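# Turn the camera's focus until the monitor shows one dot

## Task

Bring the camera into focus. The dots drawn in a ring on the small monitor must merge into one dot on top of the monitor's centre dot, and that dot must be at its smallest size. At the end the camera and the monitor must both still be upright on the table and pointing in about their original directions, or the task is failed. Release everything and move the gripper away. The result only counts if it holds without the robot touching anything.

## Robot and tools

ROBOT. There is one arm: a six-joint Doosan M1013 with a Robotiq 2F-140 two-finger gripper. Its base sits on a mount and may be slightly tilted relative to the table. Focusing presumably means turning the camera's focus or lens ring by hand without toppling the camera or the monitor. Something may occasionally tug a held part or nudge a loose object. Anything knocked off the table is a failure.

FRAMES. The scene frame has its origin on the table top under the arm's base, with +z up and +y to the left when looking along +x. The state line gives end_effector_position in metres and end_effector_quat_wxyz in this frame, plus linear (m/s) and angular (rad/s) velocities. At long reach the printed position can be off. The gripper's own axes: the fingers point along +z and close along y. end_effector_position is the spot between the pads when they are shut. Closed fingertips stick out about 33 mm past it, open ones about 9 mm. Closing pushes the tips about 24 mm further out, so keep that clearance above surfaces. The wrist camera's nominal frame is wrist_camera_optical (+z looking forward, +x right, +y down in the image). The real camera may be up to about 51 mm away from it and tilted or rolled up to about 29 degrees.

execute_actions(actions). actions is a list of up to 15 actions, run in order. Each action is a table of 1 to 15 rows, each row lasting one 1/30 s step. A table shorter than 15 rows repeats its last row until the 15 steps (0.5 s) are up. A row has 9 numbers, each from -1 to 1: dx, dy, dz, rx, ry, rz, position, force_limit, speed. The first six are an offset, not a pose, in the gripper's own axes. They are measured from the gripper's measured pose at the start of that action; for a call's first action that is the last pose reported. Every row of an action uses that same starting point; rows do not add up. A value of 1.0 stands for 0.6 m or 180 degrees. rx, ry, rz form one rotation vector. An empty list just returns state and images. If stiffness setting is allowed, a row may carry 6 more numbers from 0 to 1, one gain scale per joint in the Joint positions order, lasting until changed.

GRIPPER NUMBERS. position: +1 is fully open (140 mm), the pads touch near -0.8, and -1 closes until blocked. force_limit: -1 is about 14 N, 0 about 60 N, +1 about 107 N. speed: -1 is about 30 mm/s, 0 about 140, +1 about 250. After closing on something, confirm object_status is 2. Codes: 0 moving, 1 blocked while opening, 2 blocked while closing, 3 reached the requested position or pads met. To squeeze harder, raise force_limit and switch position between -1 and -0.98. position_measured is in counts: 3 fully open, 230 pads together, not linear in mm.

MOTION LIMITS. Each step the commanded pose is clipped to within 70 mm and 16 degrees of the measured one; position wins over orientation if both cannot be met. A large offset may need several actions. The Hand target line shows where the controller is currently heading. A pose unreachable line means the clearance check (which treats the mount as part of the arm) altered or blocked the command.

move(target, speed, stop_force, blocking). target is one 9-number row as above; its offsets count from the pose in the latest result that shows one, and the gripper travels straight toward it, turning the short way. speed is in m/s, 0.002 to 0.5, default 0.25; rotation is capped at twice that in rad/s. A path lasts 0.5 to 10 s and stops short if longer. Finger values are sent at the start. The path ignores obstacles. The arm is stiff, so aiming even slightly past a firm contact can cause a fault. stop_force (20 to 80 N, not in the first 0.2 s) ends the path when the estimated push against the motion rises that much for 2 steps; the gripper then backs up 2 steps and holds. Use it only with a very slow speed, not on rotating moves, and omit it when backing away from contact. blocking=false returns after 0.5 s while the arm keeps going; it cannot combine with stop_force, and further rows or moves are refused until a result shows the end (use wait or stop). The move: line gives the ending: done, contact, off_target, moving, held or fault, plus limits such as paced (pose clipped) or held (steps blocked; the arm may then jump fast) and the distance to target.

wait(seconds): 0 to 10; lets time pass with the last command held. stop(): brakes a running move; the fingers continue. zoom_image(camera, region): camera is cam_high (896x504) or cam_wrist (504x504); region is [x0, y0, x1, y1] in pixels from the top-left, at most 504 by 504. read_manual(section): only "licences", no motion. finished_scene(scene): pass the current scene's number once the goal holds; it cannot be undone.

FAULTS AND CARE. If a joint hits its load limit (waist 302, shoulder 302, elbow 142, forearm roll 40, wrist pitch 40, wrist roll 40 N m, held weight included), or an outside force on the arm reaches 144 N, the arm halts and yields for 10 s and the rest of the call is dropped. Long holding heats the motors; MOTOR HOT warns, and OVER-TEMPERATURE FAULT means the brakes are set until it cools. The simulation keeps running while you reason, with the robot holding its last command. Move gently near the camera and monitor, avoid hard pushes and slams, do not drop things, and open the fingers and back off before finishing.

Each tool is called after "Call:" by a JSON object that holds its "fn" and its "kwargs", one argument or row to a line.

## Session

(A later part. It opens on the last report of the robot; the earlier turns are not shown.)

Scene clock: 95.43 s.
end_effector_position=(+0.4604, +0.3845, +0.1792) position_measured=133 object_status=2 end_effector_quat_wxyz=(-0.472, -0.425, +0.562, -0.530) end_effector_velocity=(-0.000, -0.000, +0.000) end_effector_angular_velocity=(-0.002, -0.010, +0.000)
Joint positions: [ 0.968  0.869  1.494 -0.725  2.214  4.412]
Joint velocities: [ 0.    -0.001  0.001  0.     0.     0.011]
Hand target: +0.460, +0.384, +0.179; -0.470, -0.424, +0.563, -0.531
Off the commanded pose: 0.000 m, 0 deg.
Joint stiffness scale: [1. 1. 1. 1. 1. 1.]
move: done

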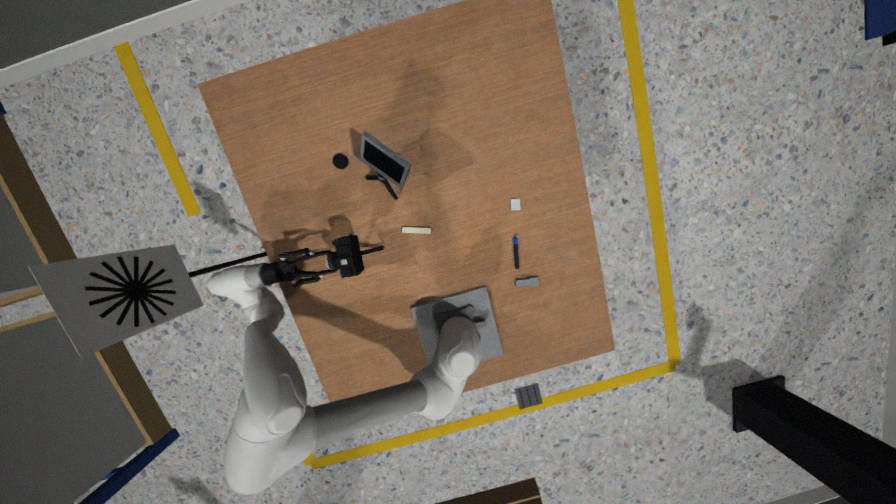

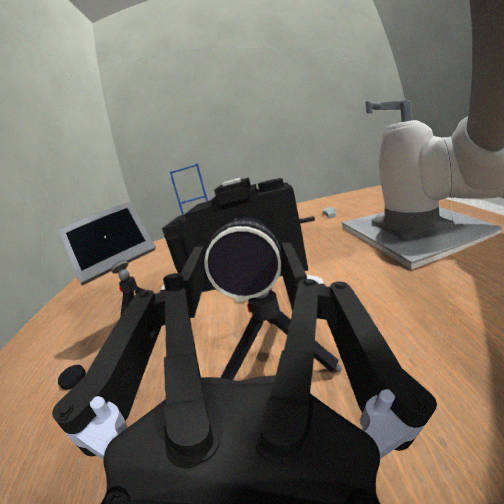

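Call:
{"fn": "move", "kwargs": {
  "target": [0,0,0,0,0,0.012,-1,-0.6,-1],
  "speed": 0.1
}}

Call:
{"fn": "zoom_image", "kwargs": {
  "camera": "cam_wrist",
  "region": [92, 227, 122, 257]
}}

Scene clock: 100.27 s.
end_effector_position=(+0.4604, +0.3845, +0.1792) position_measured=133 object_status=2 end_effector_quat_wxyz=(-0.463, -0.416, +0.569, -0.537) end_effector_velocity=(+0.000, +0.000, -0.000) end_effector_angular_velocity=(-0.001, -0.007, -0.000)
Joint positions: [ 0.968  0.869  1.494 -0.725  2.214  4.444]
Joint velocities: [-0.     0.    -0.001 -0.     0.     0.007]
Hand target: +0.460, +0.384, +0.179; -0.461, -0.415, +0.570, -0.539
Off the commanded pose: 0.000 m, 0 deg.
Joint stiffness scale: [1. 1. 1. 1. 1. 1.]
move: done

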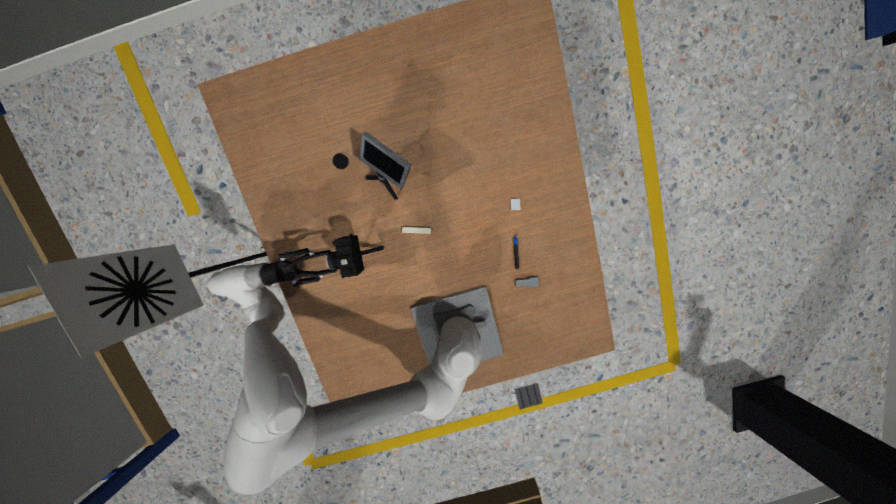

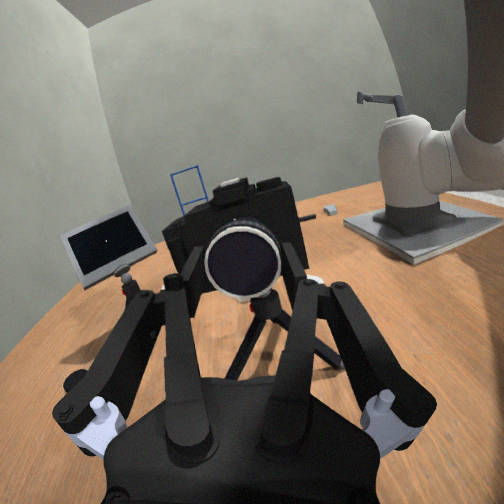

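Region (92, 227, 122, 257) of cam_wrist's 504x504 image, scaled by 16.800, with more detail than that image has.

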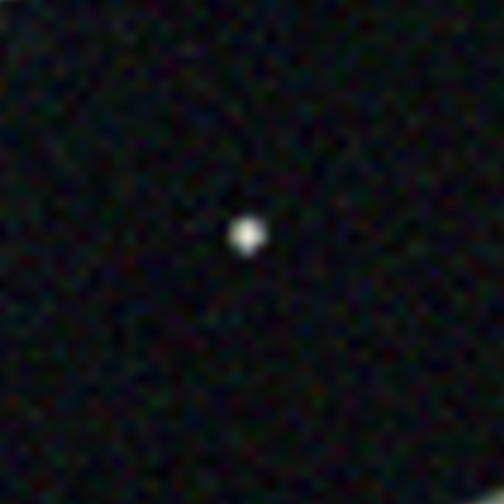

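Call:
{"fn": "move", "kwargs": {
  "target": [0,0,0,0,0,0.03,-1,-0.6,-1],
  "speed": 0.2
}}

Call:
{"fn": "zoom_image", "kwargs": {
  "camera": "cam_wrist",
  "region": [97, 237, 127, 267]
}}

Call:
{"fn": "move", "kwargs": {
  "target": [0,0,0,0,0,0.04,-1,-0.6,-1],
  "speed": 0.2
}}

Call:
{"fn": "zoom_image", "kwargs": {
  "camera": "cam_wrist",
  "region": [104, 251, 134, 281]
}}

Scene clock: 108.57 s.
end_effector_position=(+0.4604, +0.3845, +0.1792) position_measured=133 object_status=2 end_effector_quat_wxyz=(-0.439, -0.391, +0.587, -0.557) end_effector_velocity=(+0.000, +0.000, -0.000) end_effector_angular_velocity=(-0.001, -0.013, -0.000)
Joint positions: [ 0.968  0.869  1.494 -0.725  2.214  4.532]
Joint velocities: [-0.     0.    -0.001 -0.    -0.     0.012]
Hand target: +0.460, +0.384, +0.179; -0.437, -0.389, +0.588, -0.559
Off the commanded pose: 0.000 m, 0 deg.
Joint stiffness scale: [1. 1. 1. 1. 1. 1.]
move: done

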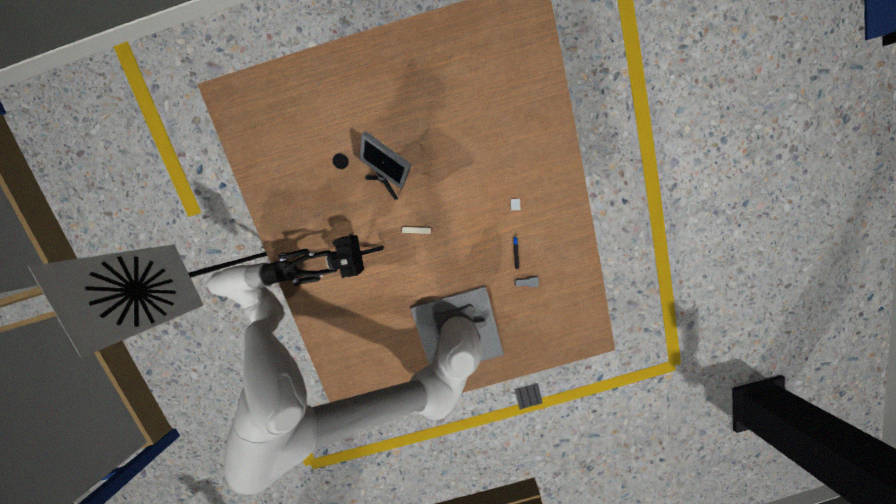

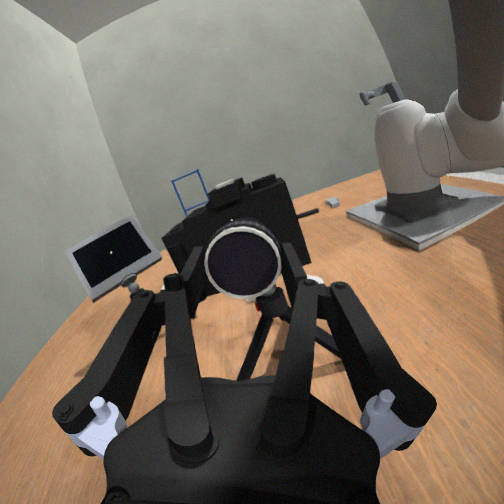

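Region (97, 237, 127, 267) of cam_wrist's 504x504 image, scaled by 16.800, with more detail than that image has.

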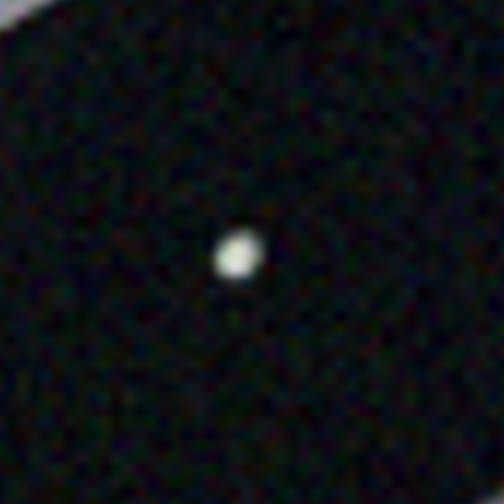

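Scene clock: 109.33 s.
end_effector_position=(+0.4604, +0.3845, +0.1792) position_measured=133 object_status=2 end_effector_quat_wxyz=(-0.405, -0.355, +0.609, -0.582) end_effector_velocity=(-0.000, -0.000, +0.000) end_effector_angular_velocity=(-0.001, -0.013, +0.000)
Joint positions: [ 0.968  0.869  1.494 -0.725  2.214  4.651]
Joint velocities: [ 0.    -0.     0.     0.    -0.     0.013]
Hand target: +0.460, +0.384, +0.179; -0.403, -0.353, +0.610, -0.584
Off the commanded pose: 0.000 m, 0 deg.
Joint stiffness scale: [1. 1. 1. 1. 1. 1.]
move: done

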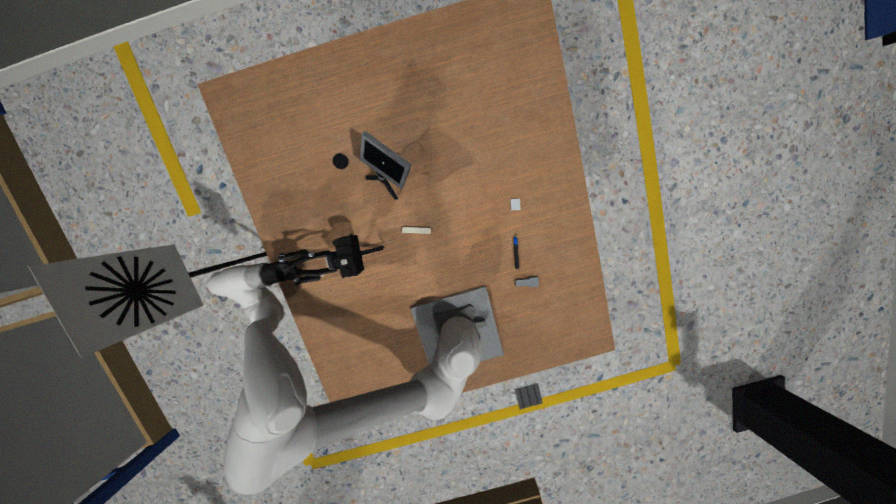

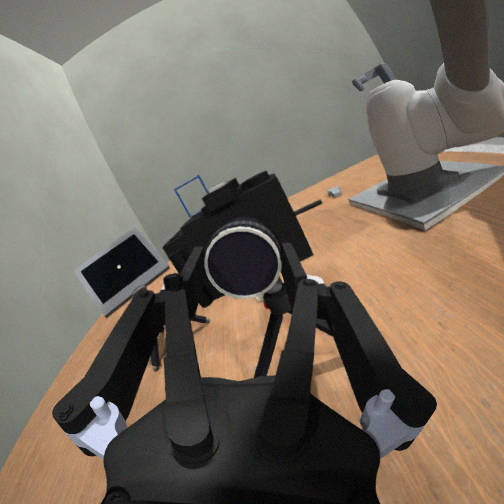

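Region (104, 251, 134, 281) of cam_wrist's 504x504 image, scaled by 16.800, with more detail than that image has.

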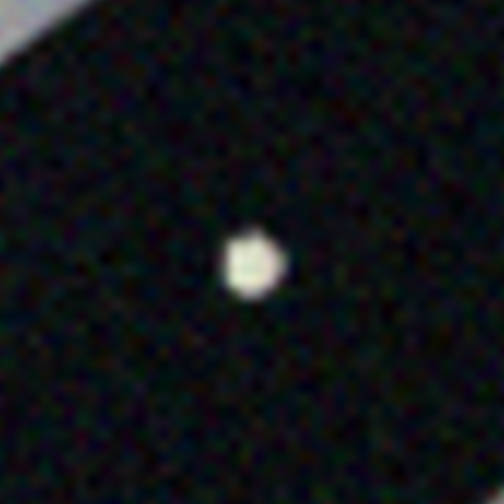

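Call:
{"fn": "move", "kwargs": {
  "target": [0,0,0,0,0,-0.139,-1,-0.6,-1],
  "speed": 0.2
}}

Call:
{"fn": "zoom_image", "kwargs": {
  "camera": "cam_wrist",
  "region": [84, 196, 114, 226]
}}

Call:
{"fn": "move", "kwargs": {
  "target": [0,0,0,0,0,0.045,-1,-0.6,-1],
  "speed": 0.2
}}

Call:
{"fn": "zoom_image", "kwargs": {
  "camera": "cam_wrist",
  "region": [88, 215, 118, 245]
}}

Scene clock: 117.57 s.
end_effector_position=(+0.4604, +0.3845, +0.1792) position_measured=133 object_status=2 end_effector_quat_wxyz=(+0.520, +0.477, -0.519, +0.482) end_effector_velocity=(+0.000, -0.000, -0.000) end_effector_angular_velocity=(+0.000, +0.013, -0.000)
Joint positions: [ 0.968  0.869  1.494 -0.725  2.214  4.221]
Joint velocities: [-0.     0.001  0.    -0.     0.    -0.013]
Hand target: +0.460, +0.384, +0.179; +0.522, +0.479, -0.517, +0.481
Off the commanded pose: 0.000 m, 0 deg.
Joint stiffness scale: [1. 1. 1. 1. 1. 1.]
move: done

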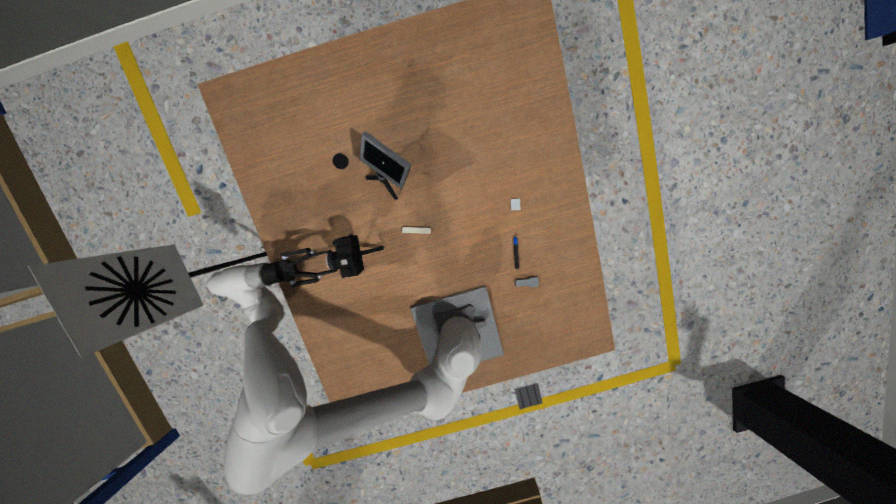

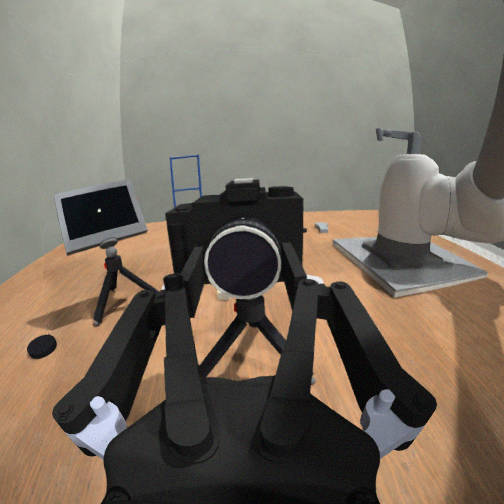

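Region (84, 196, 114, 226) of cam_wrist's 504x504 image, scaled by 16.800, with more detail than that image has.

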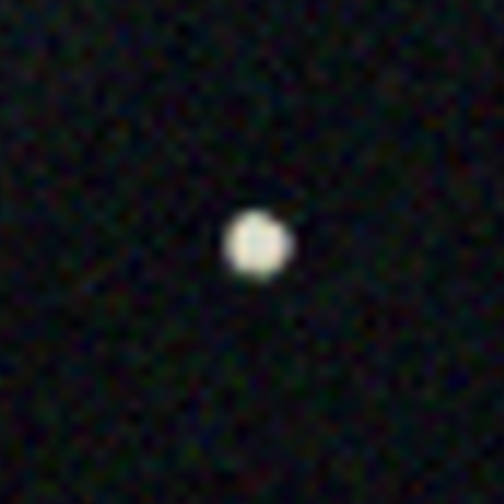

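Scene clock: 118.37 s.
end_effector_position=(+0.4604, +0.3845, +0.1792) position_measured=133 object_status=2 end_effector_quat_wxyz=(+0.486, +0.441, -0.550, +0.516) end_effector_velocity=(+0.000, +0.000, -0.001) end_effector_angular_velocity=(-0.001, -0.010, +0.000)
Joint positions: [ 0.968  0.869  1.494 -0.725  2.214  4.356]
Joint velocities: [-0.     0.001 -0.    -0.    -0.     0.011]
Hand target: +0.460, +0.384, +0.179; +0.485, +0.439, -0.551, +0.518
Off the commanded pose: 0.000 m, 0 deg.
Joint stiffness scale: [1. 1. 1. 1. 1. 1.]
move: done

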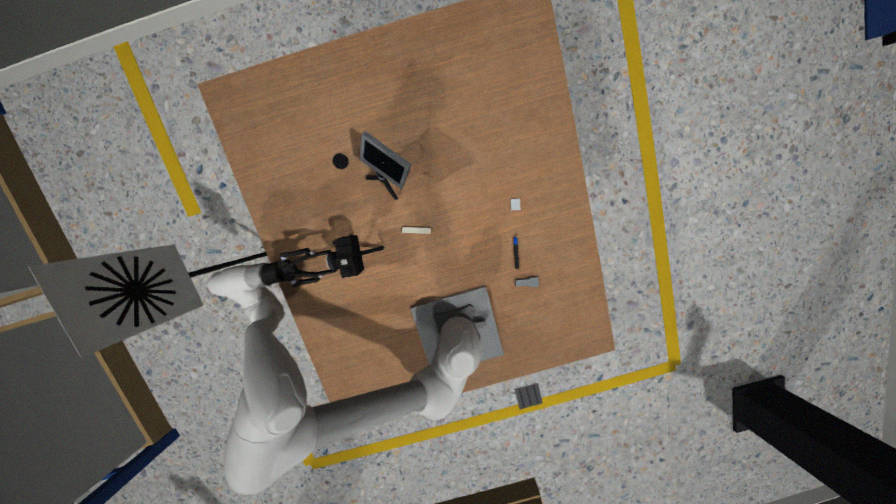

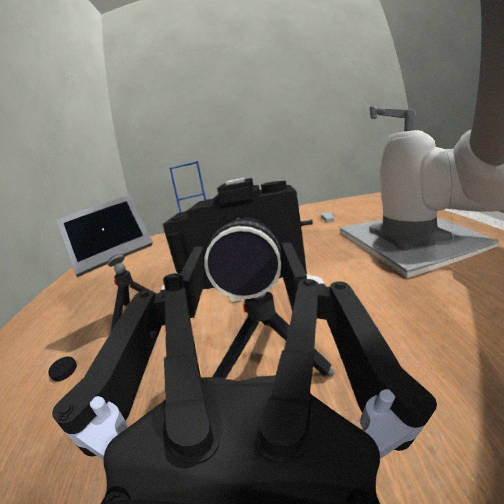

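Region (88, 215, 118, 245) of cam_wrist's 504x504 image, scaled by 16.800, with more detail than that image has.

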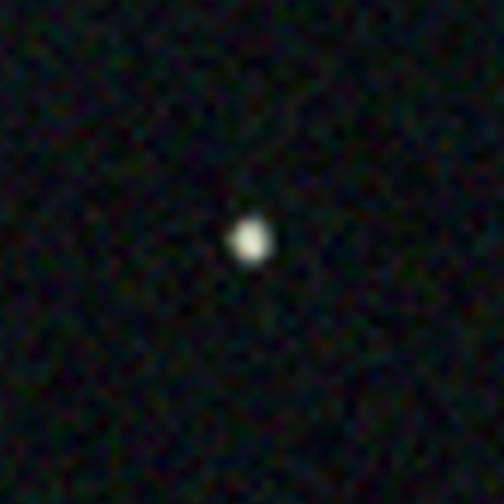

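Repeatable. Go to 4.438, release.

Call:
{"fn": "move", "kwargs": {
  "target": [0,0,0,0,0,0.0275,-1,-0.6,-1],
  "speed": 0.15
}}

Call:
{"fn": "execute_actions", "kwargs": {
  "actions": [
    [[0,0,0,0,0,0,0.3,-0.6,-1]],
    [[0,0,0,0,0,0,0.3,-0.6,-1]]
  ]
}}

Call:
{"fn": "move", "kwargs": {
  "target": [0,0,-0.15,0,0,0,0.3,-0.6,-1],
  "speed": 0.08
}}

Scene clock: 122.93 s.
end_effector_position=(+0.4604, +0.3845, +0.1792) position_measured=133 object_status=2 end_effector_quat_wxyz=(-0.465, -0.419, +0.567, -0.536) end_effector_velocity=(-0.000, +0.000, +0.000) end_effector_angular_velocity=(-0.001, -0.012, +0.000)
Joint positions: [ 0.968  0.869  1.494 -0.725  2.214  4.436]
Joint velocities: [ 0.    -0.     0.     0.     0.     0.012]
Hand target: +0.460, +0.384, +0.179; -0.463, -0.417, +0.568, -0.537
Off the commanded pose: 0.000 m, 0 deg.
Joint stiffness scale: [1. 1. 1. 1. 1. 1.]
move: done

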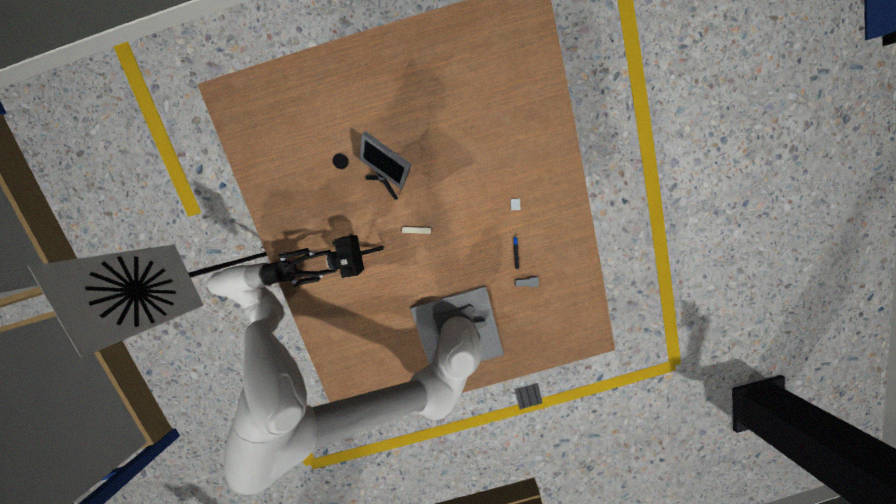

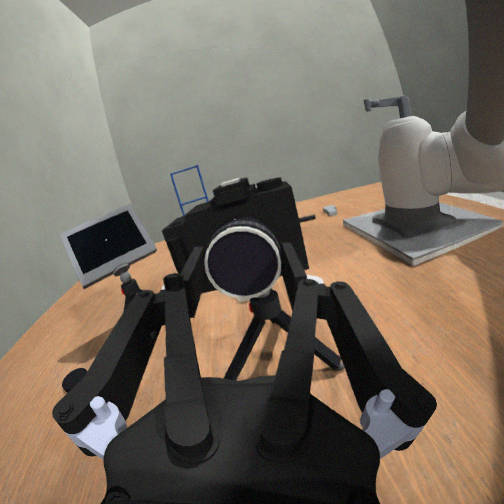

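Scene clock: 123.93 s.
end_effector_position=(+0.4604, +0.3845, +0.1792) position_measured=91 object_status=0 end_effector_quat_wxyz=(-0.465, -0.419, +0.567, -0.536) end_effector_velocity=(-0.000, -0.000, +0.000) end_effector_angular_velocity=(+0.000, +0.000, +0.000)
Joint positions: [ 0.968  0.869  1.494 -0.725  2.214  4.436]
Joint velocities: [-0. -0.  0. -0. -0. -0.]
Hand target: +0.460, +0.384, +0.179; -0.465, -0.419, +0.567, -0.536
Off the commanded pose: 0.000 m, 0 deg.
Joint stiffness scale: [1. 1. 1. 1. 1. 1.]

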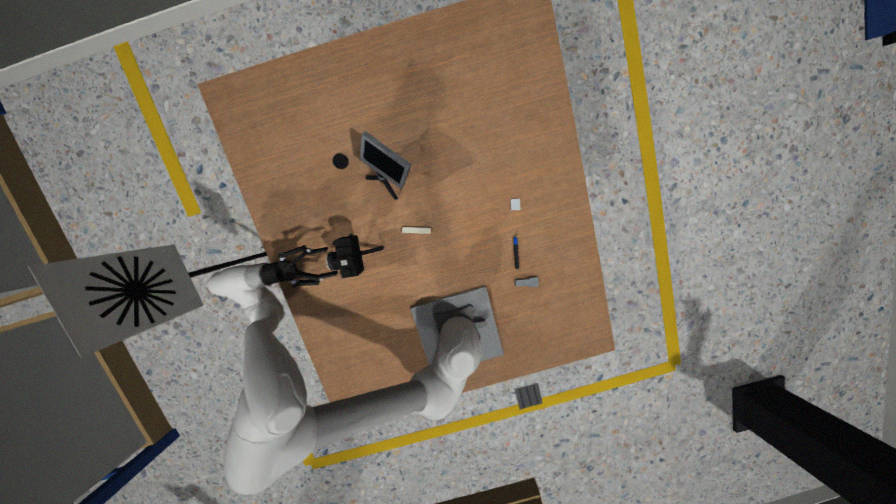

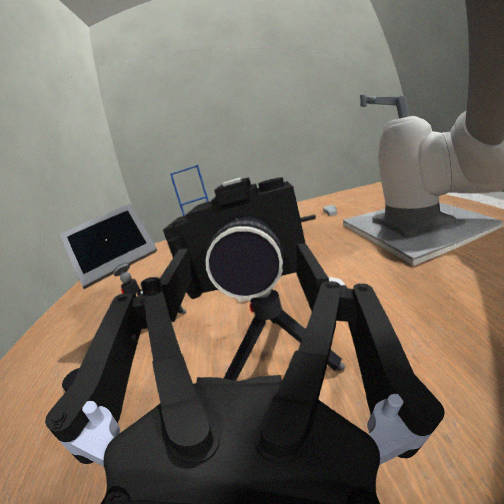

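Scene clock: 125.43 s.
end_effector_position=(+0.4667, +0.4707, +0.1773) position_measured=91 object_status=3 end_effector_quat_wxyz=(-0.466, -0.418, +0.568, -0.534) end_effector_velocity=(+0.000, +0.002, +0.000) end_effector_angular_velocity=(+0.001, +0.001, -0.001)
Joint positions: [ 1.016  0.964  1.291 -0.725  2.321  4.38 ]
Joint velocities: [ 0.001  0.002 -0.005 -0.     0.003 -0.003]
Hand target: +0.468, +0.474, +0.179; -0.465, -0.419, +0.567, -0.536
Off the commanded pose: 0.004 m, 0 deg.
Joint stiffness scale: [1. 1. 1. 1. 1. 1.]
move: off_target

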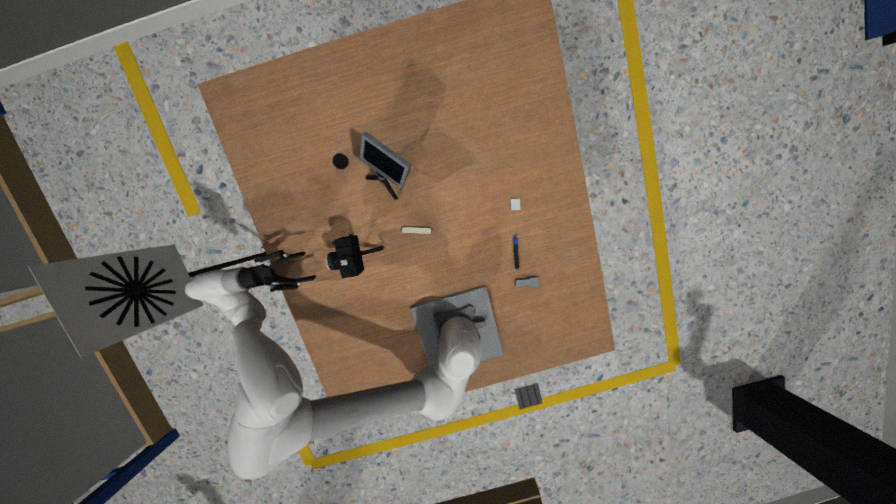

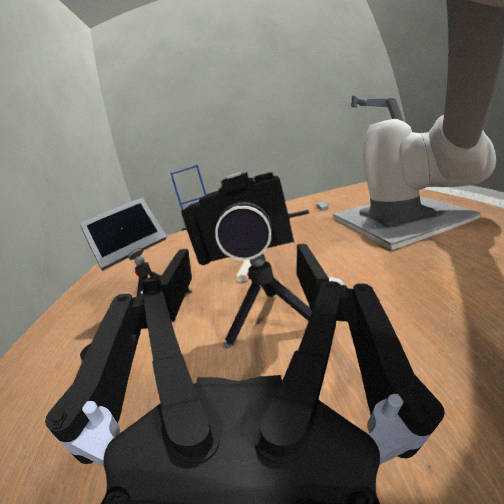

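Call:
{"fn": "zoom_image", "kwargs": {
  "camera": "cam_wrist",
  "region": [106, 213, 136, 243]
}}

Call:
{"fn": "move", "kwargs": {
  "target": [0.33,-0.073,0,0,0,0,0.3,-0.6,-1],
  "speed": 0.15
}}

Region (106, 213, 136, 243) of cam_wrist's 504x504 image, scaled by 16.800, with more detail than that image has.

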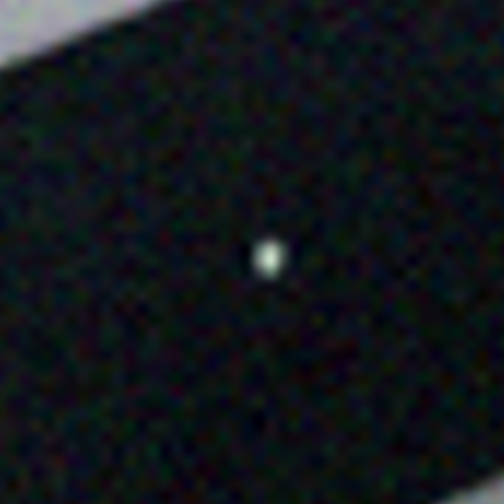

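Scene clock: 133.83 s.
end_effector_position=(+0.4653, +0.4716, +0.3753) position_measured=91 object_status=3 end_effector_quat_wxyz=(-0.468, -0.419, +0.566, -0.534) end_effector_velocity=(+0.000, +0.000, +0.001) end_effector_angular_velocity=(-0.002, +0.002, +0.001)
Joint positions: [ 1.016  0.786  1.229 -0.923  2.486  4.111]
Joint velocities: [ 0.     0.    -0.001 -0.005  0.002 -0.007]
Hand target: +0.467, +0.472, +0.380; -0.466, -0.418, +0.568, -0.534
Off the commanded pose: 0.005 m, 0 deg.
Joint stiffness scale: [1. 1. 1. 1. 1. 1.]
move: off_target

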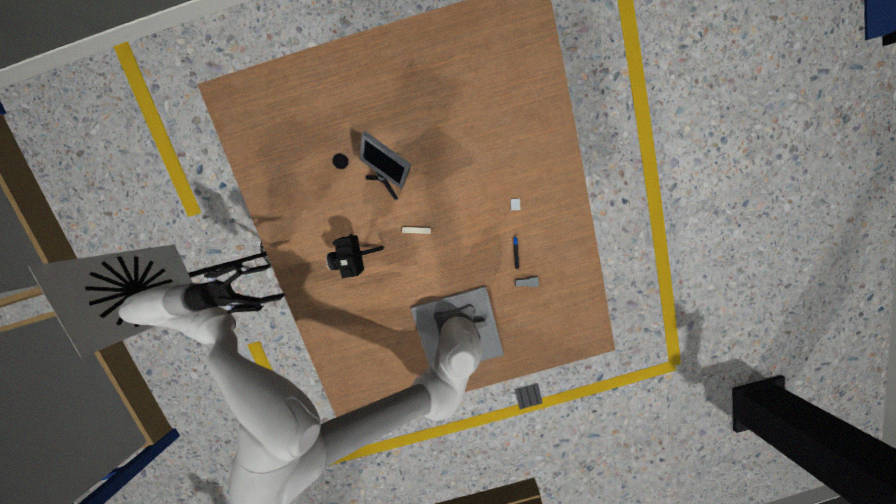

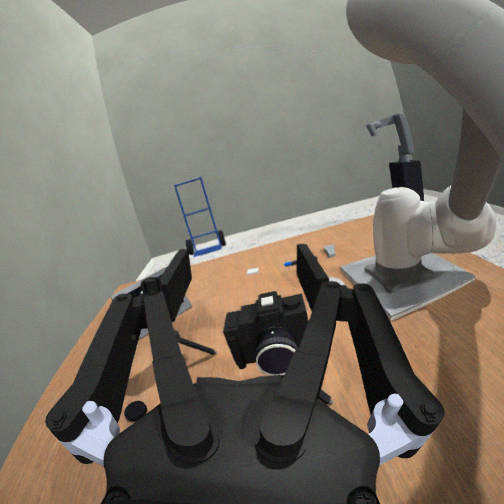

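Call:
{"fn": "finished_scene", "kwargs": {
  "scene": 2
}}

The scene is finished: the task was done.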